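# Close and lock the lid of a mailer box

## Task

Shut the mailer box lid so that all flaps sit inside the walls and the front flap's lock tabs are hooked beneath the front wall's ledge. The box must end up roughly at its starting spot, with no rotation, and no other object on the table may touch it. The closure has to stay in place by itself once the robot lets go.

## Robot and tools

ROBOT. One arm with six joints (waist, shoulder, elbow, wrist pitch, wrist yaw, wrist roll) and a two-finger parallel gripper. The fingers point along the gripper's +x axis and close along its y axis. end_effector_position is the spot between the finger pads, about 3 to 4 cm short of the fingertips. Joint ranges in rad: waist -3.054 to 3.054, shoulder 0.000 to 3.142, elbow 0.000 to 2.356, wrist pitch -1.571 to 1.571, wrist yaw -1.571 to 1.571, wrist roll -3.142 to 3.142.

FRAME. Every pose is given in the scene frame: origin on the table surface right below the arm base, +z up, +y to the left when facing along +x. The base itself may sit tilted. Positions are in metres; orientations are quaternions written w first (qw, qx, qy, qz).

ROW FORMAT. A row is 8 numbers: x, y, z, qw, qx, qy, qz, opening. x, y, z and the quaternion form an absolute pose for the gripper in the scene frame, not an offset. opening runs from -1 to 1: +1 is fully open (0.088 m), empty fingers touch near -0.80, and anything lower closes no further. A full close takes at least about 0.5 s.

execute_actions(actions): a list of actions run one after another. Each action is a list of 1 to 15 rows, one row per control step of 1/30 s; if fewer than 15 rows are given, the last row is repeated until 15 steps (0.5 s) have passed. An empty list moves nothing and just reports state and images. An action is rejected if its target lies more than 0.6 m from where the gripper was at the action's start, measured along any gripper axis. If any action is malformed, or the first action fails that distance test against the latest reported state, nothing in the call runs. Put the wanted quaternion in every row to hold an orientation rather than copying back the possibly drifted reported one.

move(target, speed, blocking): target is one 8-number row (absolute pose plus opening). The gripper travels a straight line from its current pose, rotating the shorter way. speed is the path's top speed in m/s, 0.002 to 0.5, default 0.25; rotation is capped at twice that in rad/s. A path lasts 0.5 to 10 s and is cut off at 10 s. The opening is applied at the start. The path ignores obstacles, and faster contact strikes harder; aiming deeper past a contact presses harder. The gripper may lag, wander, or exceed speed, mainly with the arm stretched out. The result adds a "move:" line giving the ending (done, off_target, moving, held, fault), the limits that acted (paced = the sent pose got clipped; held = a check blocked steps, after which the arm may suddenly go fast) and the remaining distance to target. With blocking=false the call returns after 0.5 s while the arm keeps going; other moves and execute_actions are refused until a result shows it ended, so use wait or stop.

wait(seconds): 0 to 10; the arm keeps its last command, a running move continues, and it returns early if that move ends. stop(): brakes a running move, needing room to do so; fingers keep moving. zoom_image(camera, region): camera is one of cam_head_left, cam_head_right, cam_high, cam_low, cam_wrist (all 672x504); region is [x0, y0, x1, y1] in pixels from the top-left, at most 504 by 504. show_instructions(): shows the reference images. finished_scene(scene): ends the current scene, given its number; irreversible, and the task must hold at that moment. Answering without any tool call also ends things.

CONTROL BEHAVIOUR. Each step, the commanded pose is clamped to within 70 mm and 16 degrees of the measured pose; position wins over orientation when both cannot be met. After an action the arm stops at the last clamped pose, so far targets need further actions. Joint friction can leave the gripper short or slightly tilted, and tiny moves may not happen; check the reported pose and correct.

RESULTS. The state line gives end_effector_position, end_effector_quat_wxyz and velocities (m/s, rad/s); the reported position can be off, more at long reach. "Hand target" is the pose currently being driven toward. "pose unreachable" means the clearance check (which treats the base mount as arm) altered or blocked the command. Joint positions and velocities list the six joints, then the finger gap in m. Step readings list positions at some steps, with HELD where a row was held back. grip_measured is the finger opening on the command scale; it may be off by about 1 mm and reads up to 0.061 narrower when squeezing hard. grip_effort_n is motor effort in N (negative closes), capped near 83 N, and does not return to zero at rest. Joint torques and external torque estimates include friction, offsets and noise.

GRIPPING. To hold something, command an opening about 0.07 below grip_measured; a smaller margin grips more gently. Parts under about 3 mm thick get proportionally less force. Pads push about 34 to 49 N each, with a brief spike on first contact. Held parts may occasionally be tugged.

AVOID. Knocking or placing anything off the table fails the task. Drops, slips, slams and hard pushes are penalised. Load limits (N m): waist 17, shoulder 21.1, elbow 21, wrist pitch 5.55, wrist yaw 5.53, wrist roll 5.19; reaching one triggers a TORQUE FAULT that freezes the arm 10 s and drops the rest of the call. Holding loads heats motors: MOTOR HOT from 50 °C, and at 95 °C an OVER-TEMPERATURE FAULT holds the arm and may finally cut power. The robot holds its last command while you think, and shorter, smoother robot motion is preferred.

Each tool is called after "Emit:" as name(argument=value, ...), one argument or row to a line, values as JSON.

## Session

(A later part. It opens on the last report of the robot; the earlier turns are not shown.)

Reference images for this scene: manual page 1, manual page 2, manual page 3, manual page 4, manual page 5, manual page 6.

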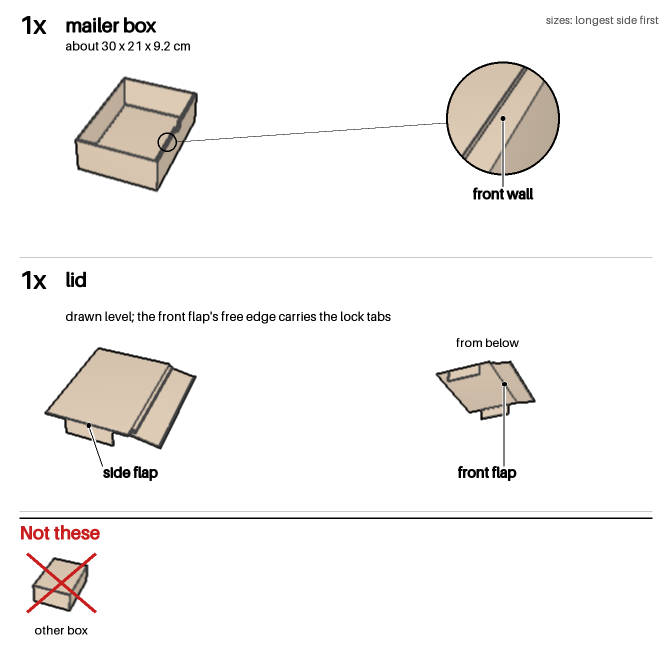

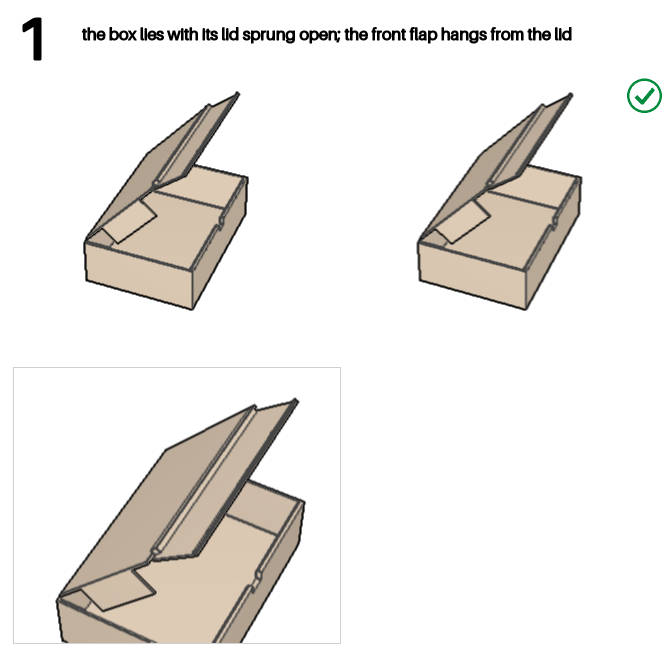

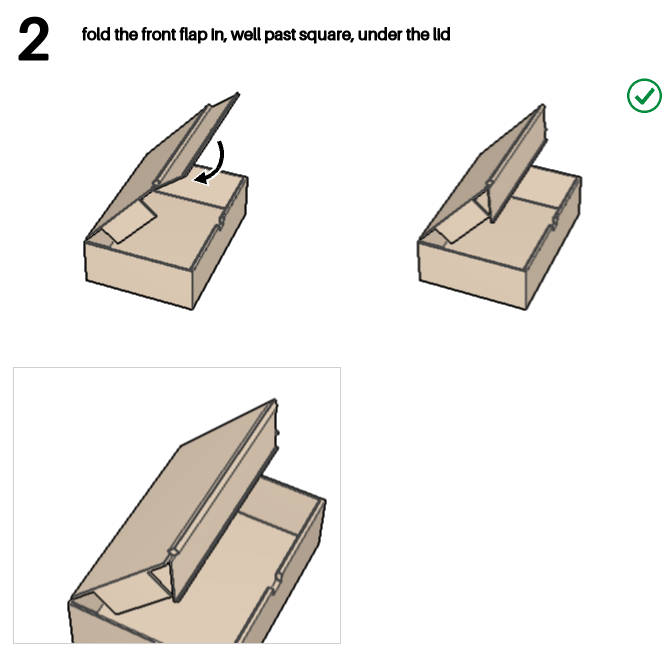

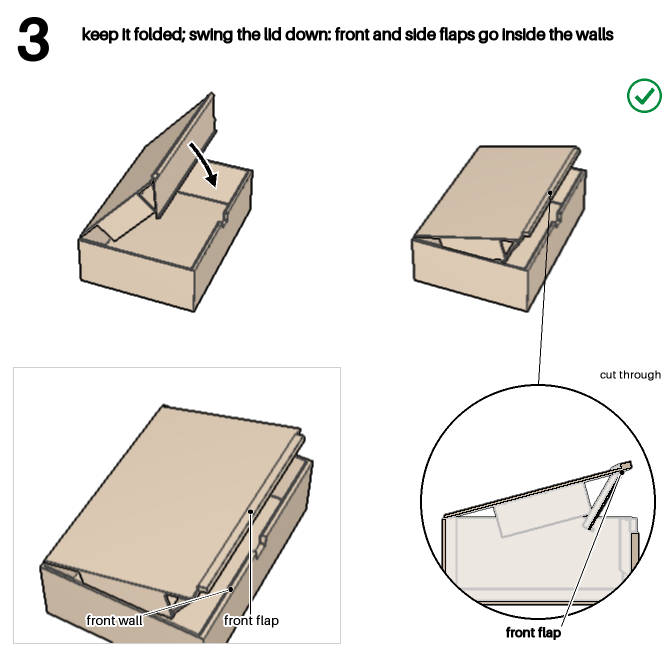

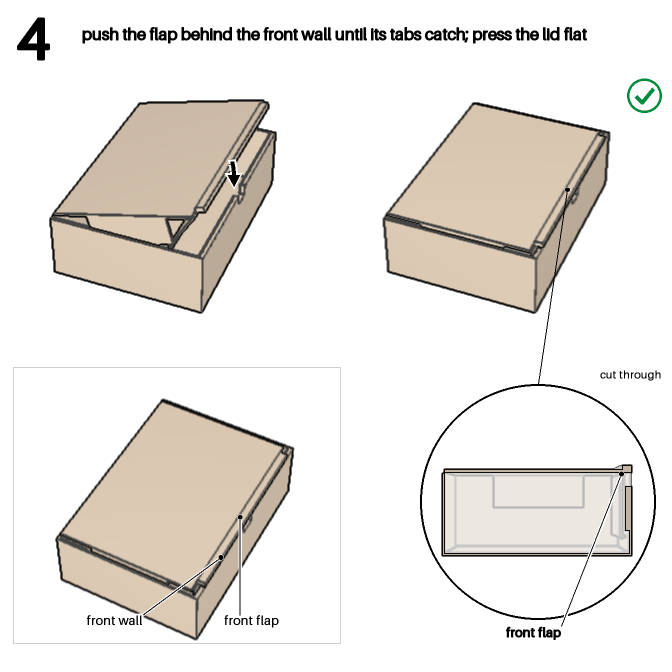

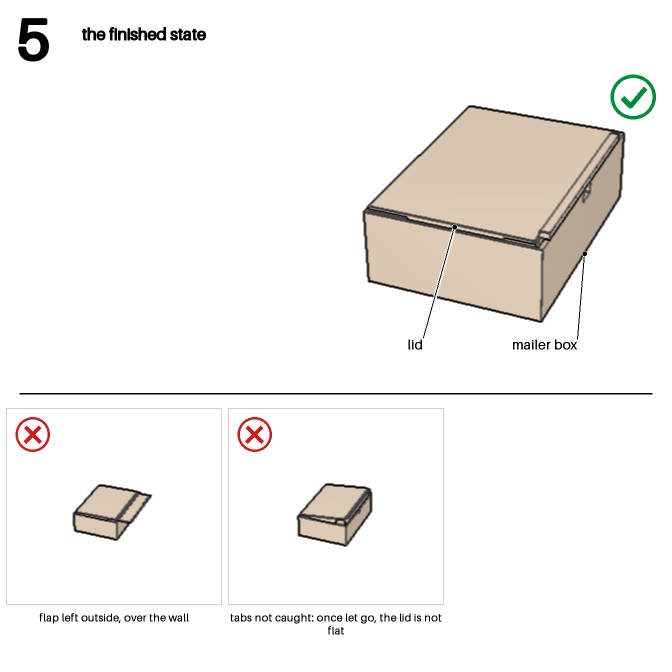

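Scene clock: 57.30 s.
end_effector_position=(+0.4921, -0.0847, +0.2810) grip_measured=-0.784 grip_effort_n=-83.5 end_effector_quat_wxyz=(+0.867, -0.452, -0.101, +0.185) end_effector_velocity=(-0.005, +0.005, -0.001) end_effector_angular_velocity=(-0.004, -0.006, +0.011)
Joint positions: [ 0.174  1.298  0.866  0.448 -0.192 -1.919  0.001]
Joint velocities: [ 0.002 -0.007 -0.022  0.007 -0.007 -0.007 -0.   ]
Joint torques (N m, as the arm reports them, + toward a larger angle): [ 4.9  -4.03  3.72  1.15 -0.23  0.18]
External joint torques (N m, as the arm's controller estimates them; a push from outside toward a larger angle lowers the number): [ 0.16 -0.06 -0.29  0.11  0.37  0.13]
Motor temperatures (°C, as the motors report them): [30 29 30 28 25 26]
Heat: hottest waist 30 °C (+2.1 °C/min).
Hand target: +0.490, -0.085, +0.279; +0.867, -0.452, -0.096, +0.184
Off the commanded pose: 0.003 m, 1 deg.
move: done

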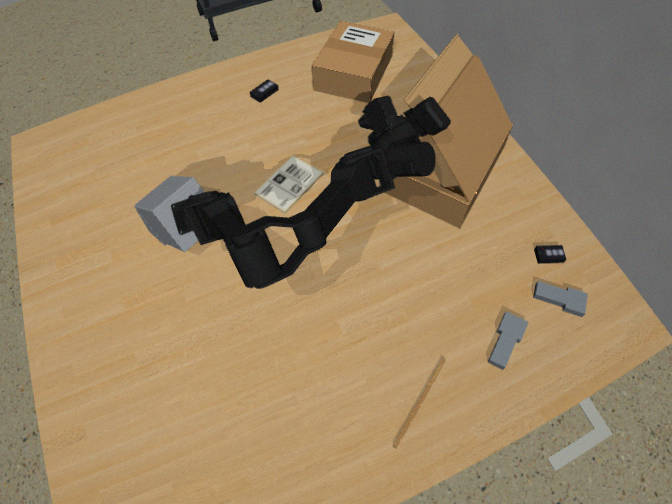

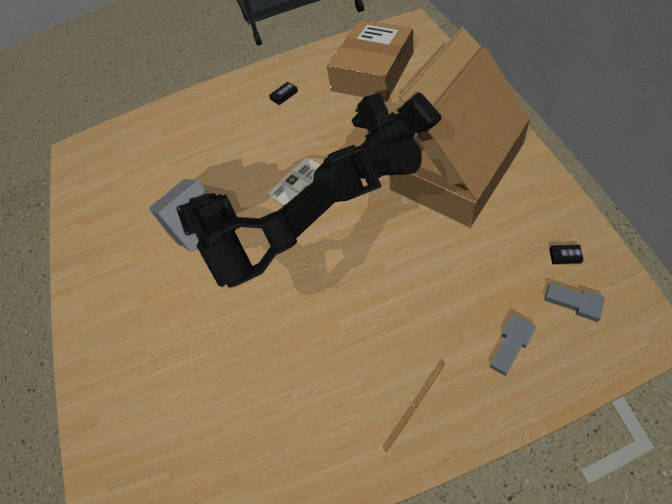

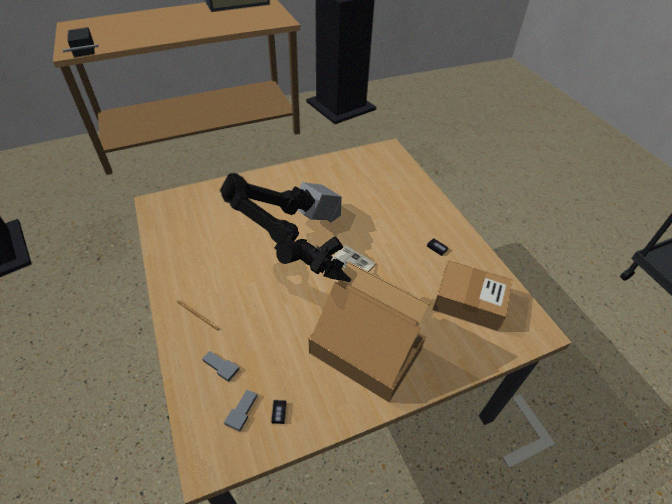

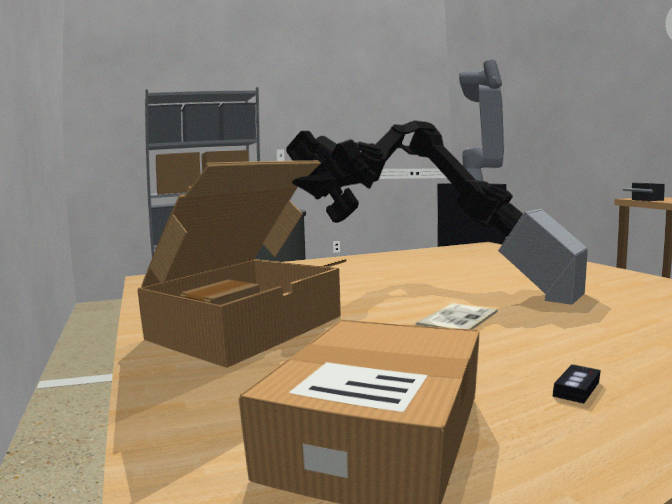

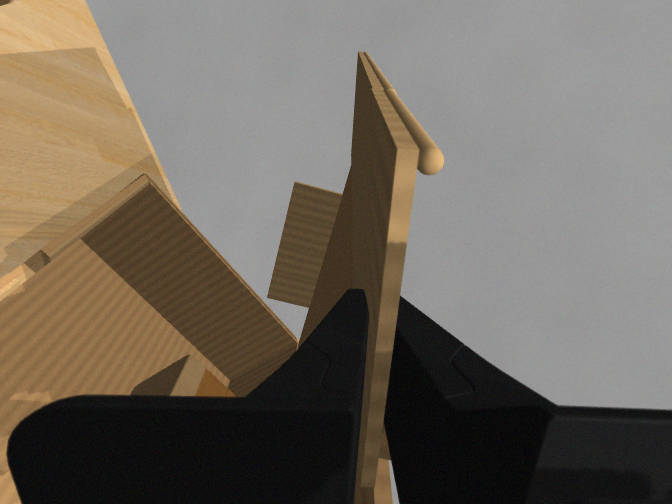

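Emit:
move(
  target=[0.466,-0.088,0.279,0.871,-0.454,-0.088,0.169,-1],
  speed=0.03,
)

Emit:
move(
  target=[0.466,-0.088,0.279,0.871,-0.454,-0.088,0.169,0.94],
)

Emit:
move(
  target=[0.45,-0.02,0.325,0.868,-0.452,-0.096,0.184,0.94],
  speed=0.12,
)

Emit:
move(
  target=[0.478,-0.052,0.362,0.868,-0.452,-0.096,0.184,0.94],
  speed=0.08,
)

Scene clock: 64.87 s.
end_effector_position=(+0.4681, -0.0877, +0.2821) grip_measured=-0.784 grip_effort_n=-83.5 end_effector_quat_wxyz=(+0.870, -0.454, -0.095, +0.168) end_effector_velocity=(-0.005, +0.004, -0.003) end_effector_angular_velocity=(-0.007, +0.006, +0.020)
Joint positions: [ 0.188  1.207  0.756  0.498 -0.16  -1.915  0.001]
Joint velocities: [-0.002 -0.012 -0.012 -0.022 -0.007 -0.007 -0.   ]
Joint torques (N m, as the arm reports them, + toward a larger angle): [ 4.26 -3.43  3.71  1.12 -0.19  0.2 ]
External joint torques (N m, as the arm's controller estimates them; a push from outside toward a larger angle lowers the number): [ 0.05  0.07 -0.33  0.06  0.4   0.15]
Motor temperatures (°C, as the motors report them): [30 29 30 28 25 26]
Heat: hottest waist 30 °C (+2.0 °C/min).
Hand target: +0.466, -0.088, +0.279; +0.870, -0.454, -0.088, +0.169
Off the commanded pose: 0.004 m, 1 deg.
move: done

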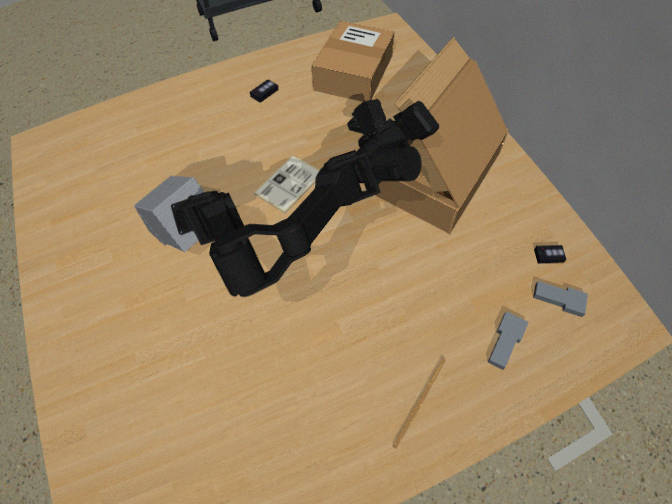

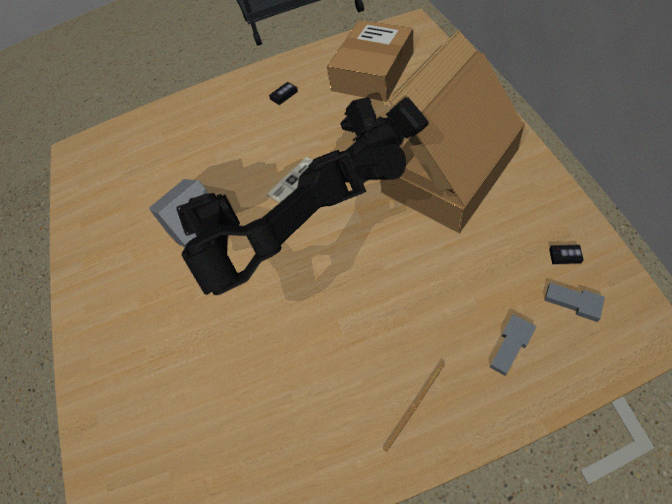

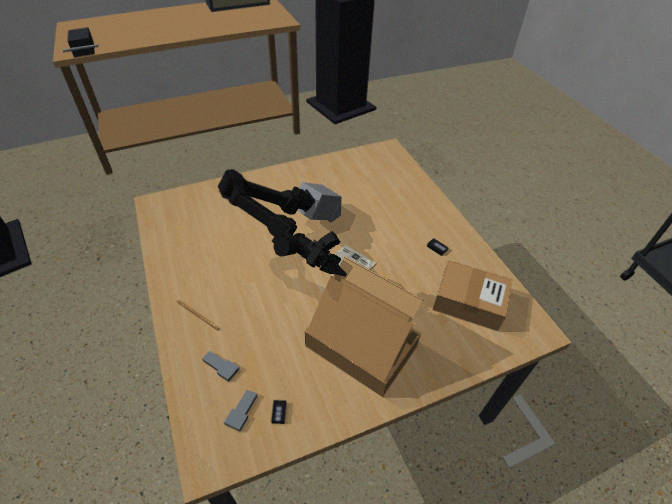

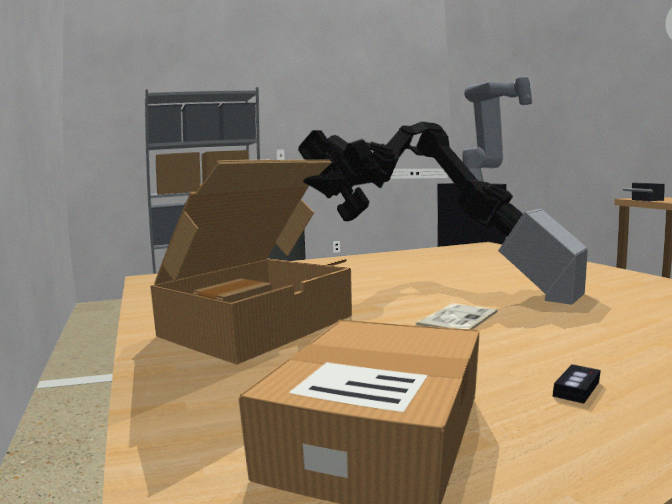

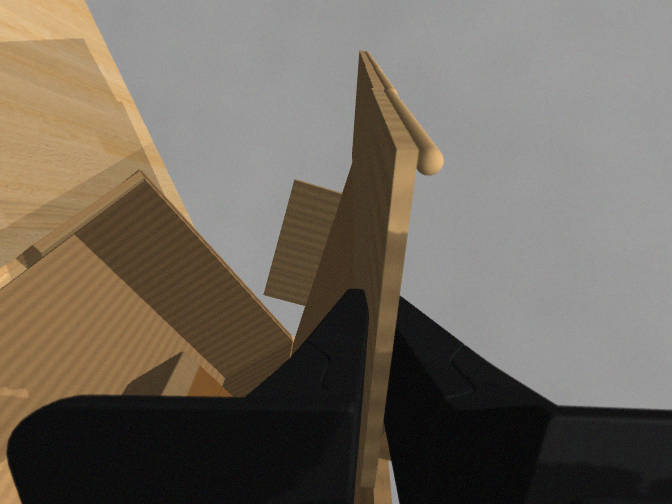

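Scene clock: 65.73 s.
end_effector_position=(+0.4677, -0.0878, +0.2809) grip_measured=+0.935 grip_effort_n=17.9 end_effector_quat_wxyz=(+0.870, -0.455, -0.092, +0.169) end_effector_velocity=(-0.002, +0.005, -0.001) end_effector_angular_velocity=(+0.008, +0.008, +0.023)
Joint positions: [ 0.188  1.206  0.753  0.498 -0.154 -1.915  0.085]
Joint velocities: [ 0.002 -0.002 -0.002 -0.022 -0.007  0.007  0.001]
Joint torques (N m, as the arm reports them, + toward a larger angle): [ 4.27 -3.53  3.85  1.14 -0.44  0.2 ]
External joint torques (N m, as the arm's controller estimates them; a push from outside toward a larger angle lowers the number): [ 0.05 -0.1  -0.13  0.11  0.17  0.15]
Motor temperatures (°C, as the motors report them): [30 29 30 28 25 26]
Heat: hottest waist 30 °C (+2.0 °C/min).
Hand target: +0.466, -0.088, +0.279; +0.871, -0.454, -0.088, +0.169
Off the commanded pose: 0.003 m, 0 deg.
move: done

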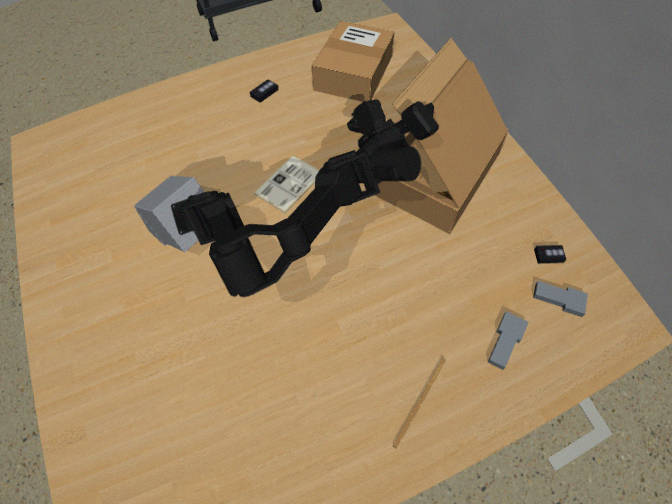

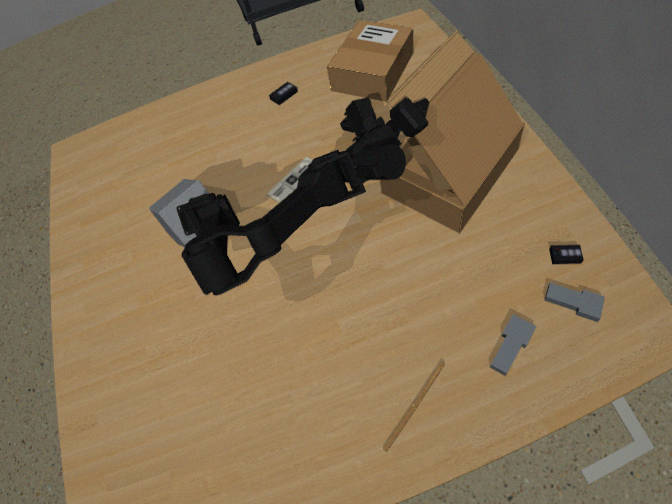

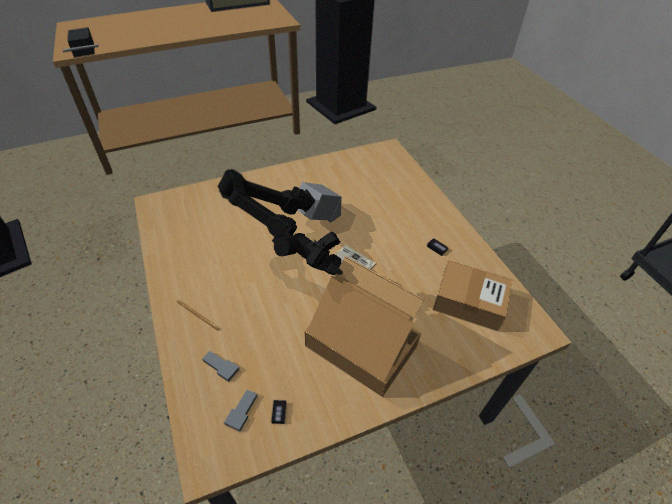

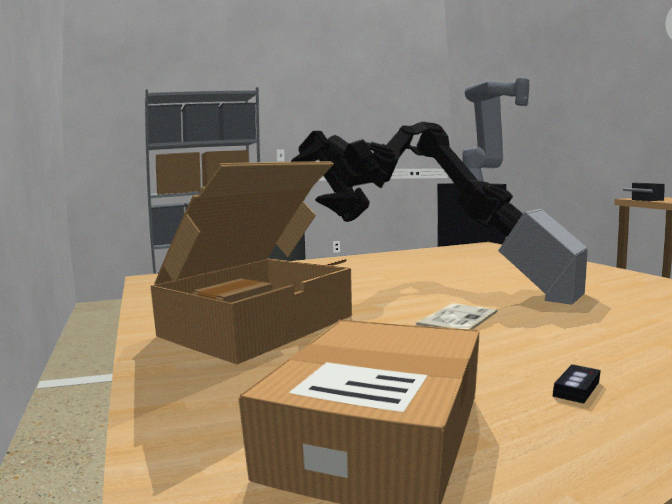

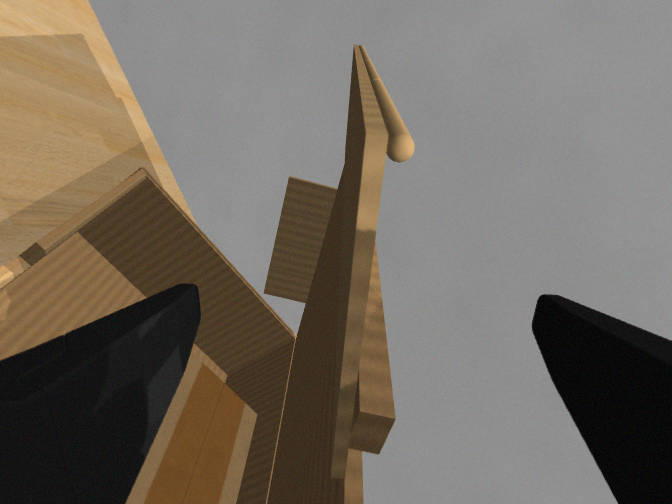

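Scene clock: 66.87 s.
end_effector_position=(+0.4517, -0.0246, +0.3283) grip_measured=+0.937 grip_effort_n=17.9 end_effector_quat_wxyz=(+0.870, -0.449, -0.099, +0.179) end_effector_velocity=(-0.002, +0.005, -0.002) end_effector_angular_velocity=(-0.016, +0.013, +0.008)
Joint positions: [ 0.488  1.276  0.711  0.593  0.127 -1.918  0.085]
Joint velocities: [ 0.012  0.007 -0.002 -0.007  0.022 -0.007 -0.   ]
Joint torques (N m, as the arm reports them, + toward a larger angle): [ 4.81 -1.19  4.11  1.25 -0.43 -0.05]
External joint torques (N m, as the arm's controller estimates them; a push from outside toward a larger angle lowers the number): [ 0.26  0.98 -0.08  0.22  0.16 -0.1 ]
Motor temperatures (°C, as the motors report them): [30 29 30 28 25 26]
Heat: hottest waist 30 °C (+2.0 °C/min).
Hand target: +0.450, -0.020, +0.325; +0.868, -0.452, -0.096, +0.184
Off the commanded pose: 0.006 m, 1 deg.
move: done

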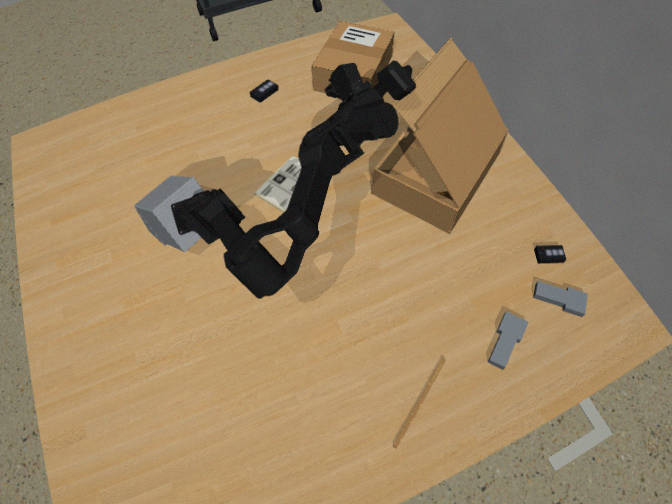

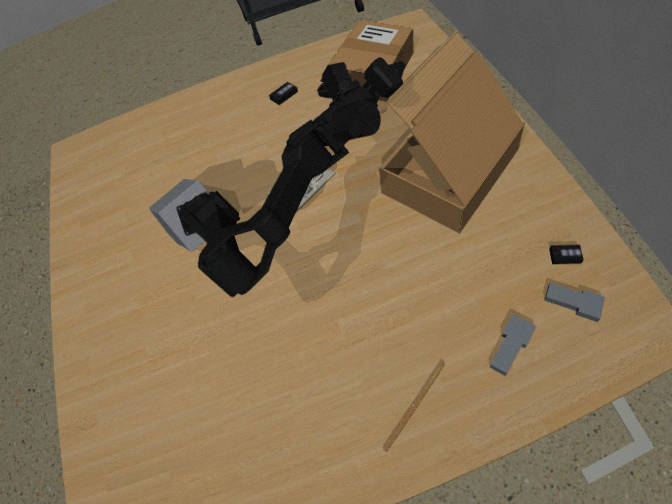

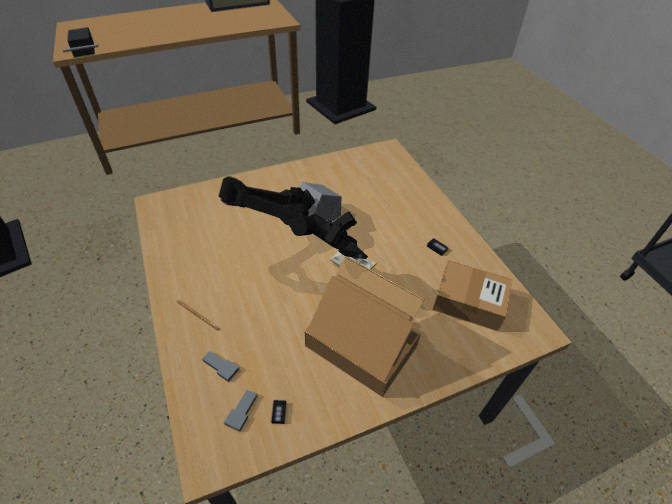

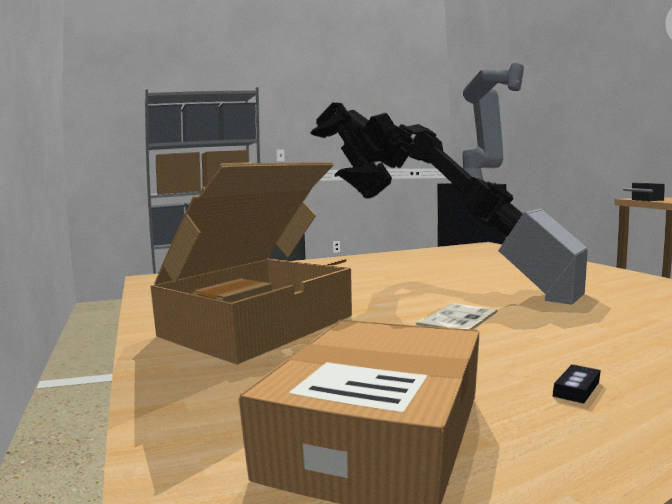

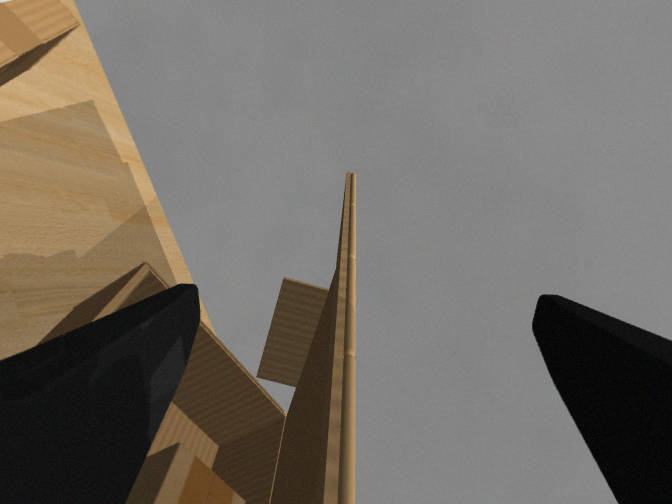

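Scene clock: 67.90 s.
end_effector_position=(+0.4763, -0.0523, +0.3618) grip_measured=+0.938 grip_effort_n=17.9 end_effector_quat_wxyz=(+0.869, -0.450, -0.098, +0.183) end_effector_velocity=(-0.002, +0.003, +0.003) end_effector_angular_velocity=(+0.007, -0.005, +0.032)
Joint positions: [ 0.509  1.276  0.916  0.38   0.15  -1.918  0.085]
Joint velocities: [ 0.002 -0.002  0.012 -0.037 -0.022  0.007 -0.   ]
Joint torques (N m, as the arm reports them, + toward a larger angle): [ 5.   -1.09  6.    0.89 -0.44  0.  ]
External joint torques (N m, as the arm's controller estimates them; a push from outside toward a larger angle lowers the number): [ 0.27  1.01  1.73 -0.15  0.15 -0.06]
Motor temperatures (°C, as the motors report them): [30 29 30 28 25 26]
Heat: hottest waist 30 °C (+2.0 °C/min).
Hand target: +0.478, -0.052, +0.362; +0.868, -0.452, -0.096, +0.184
Off the commanded pose: 0.002 m, 0 deg.
move: done

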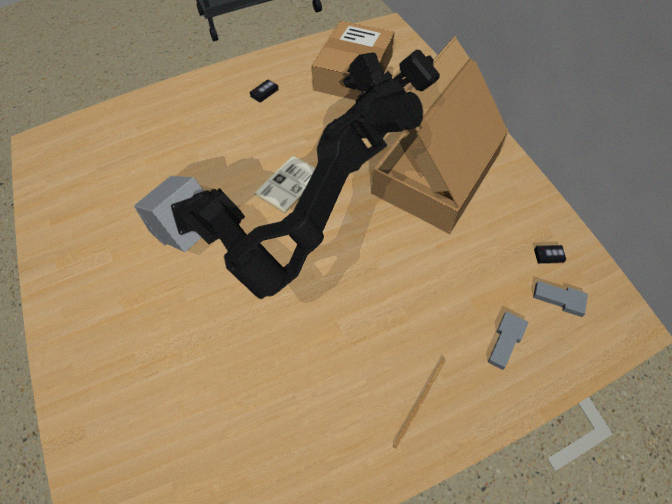

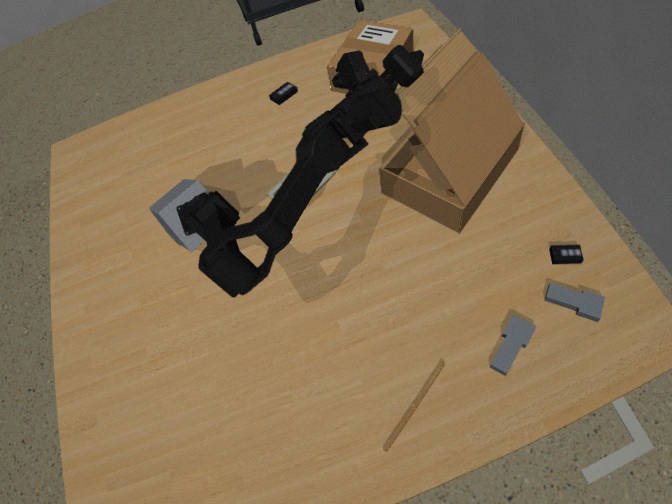

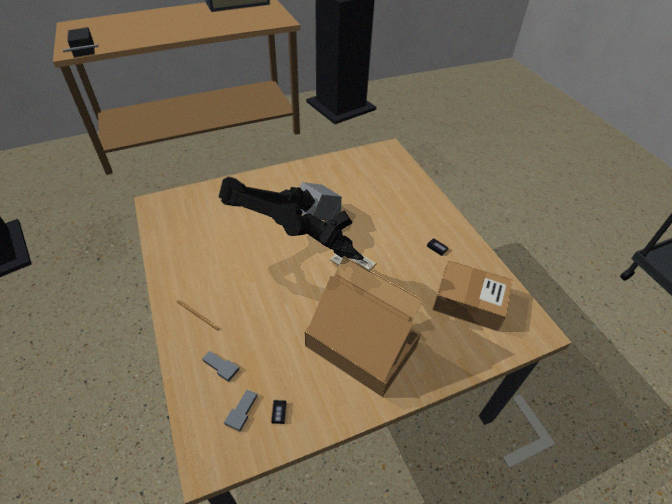

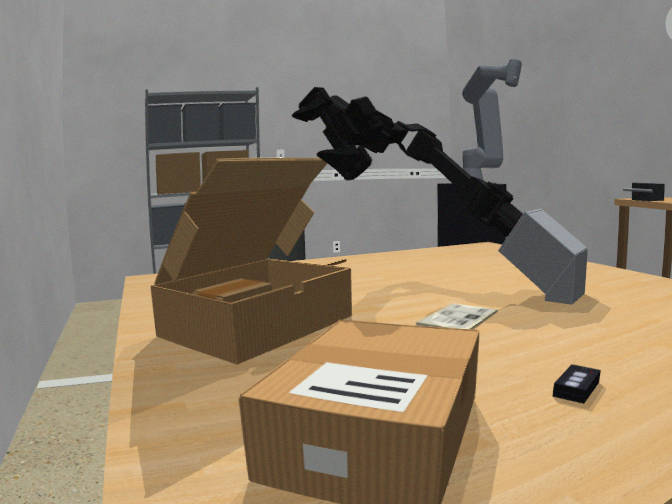

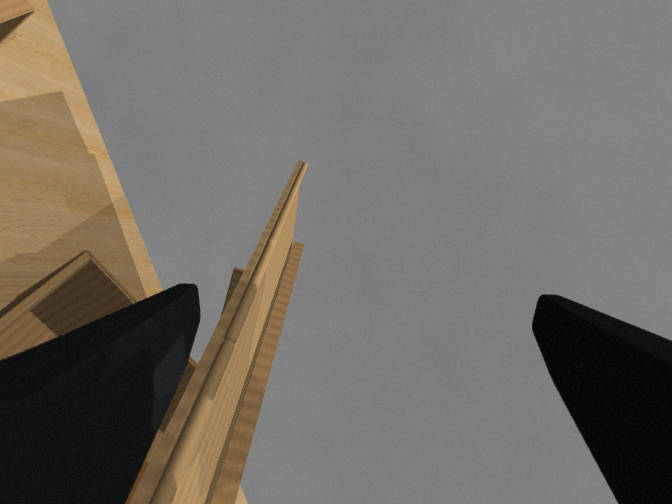

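Emit:
execute_actions(
  actions=[],
)

Scene clock: 83.93 s.
end_effector_position=(+0.4766, -0.0525, +0.3622) grip_measured=+0.938 grip_effort_n=17.9 end_effector_quat_wxyz=(+0.869, -0.450, -0.098, +0.183) end_effector_velocity=(-0.000, -0.003, +0.002) end_effector_angular_velocity=(-0.001, -0.012, -0.007)
Joint positions: [ 0.51   1.277  0.919  0.377  0.15  -1.918  0.085]
Joint velocities: [-0.002 -0.007 -0.002  0.007 -0.007 -0.007  0.   ]
Joint torques (N m, as the arm reports them, + toward a larger angle): [ 5.03 -1.12  6.    0.85 -0.43 -0.02]
External joint torques (N m, as the arm's controller estimates them; a push from outside toward a larger angle lowers the number): [ 0.31  1.07  1.64 -0.22  0.15 -0.08]
Motor temperatures (°C, as the motors report them): [31 28 30 28 25 26]
Heat: hottest waist 31 °C (+2.1 °C/min).
Hand target: +0.478, -0.052, +0.362; +0.868, -0.452, -0.096, +0.184
Off the commanded pose: 0.002 m, 0 deg.

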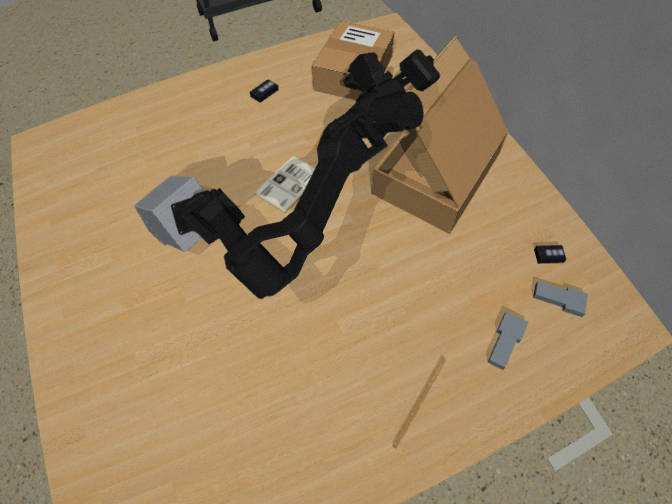

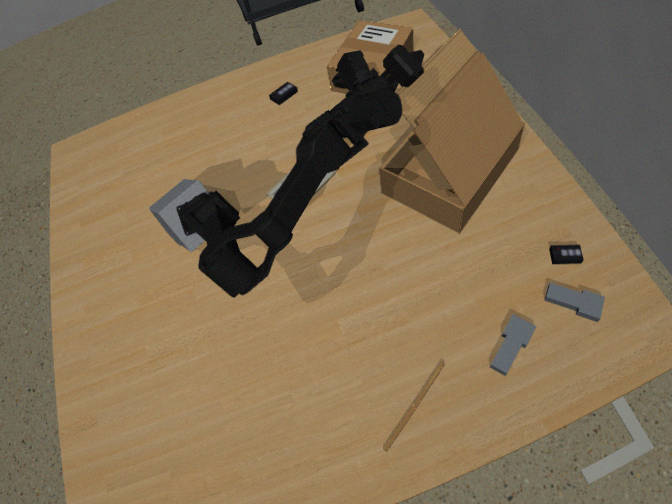

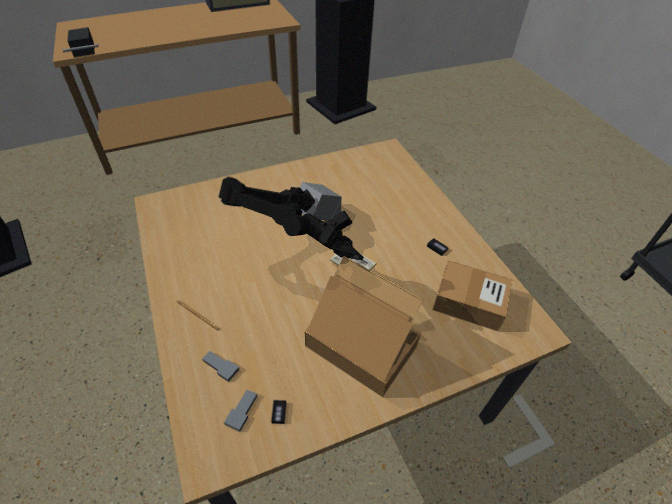

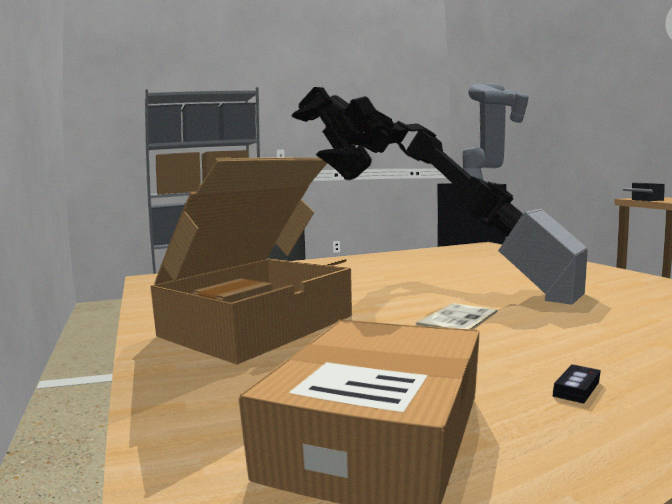

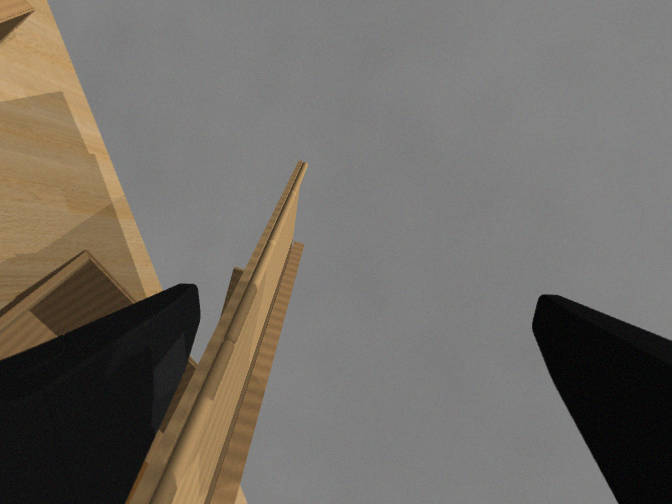

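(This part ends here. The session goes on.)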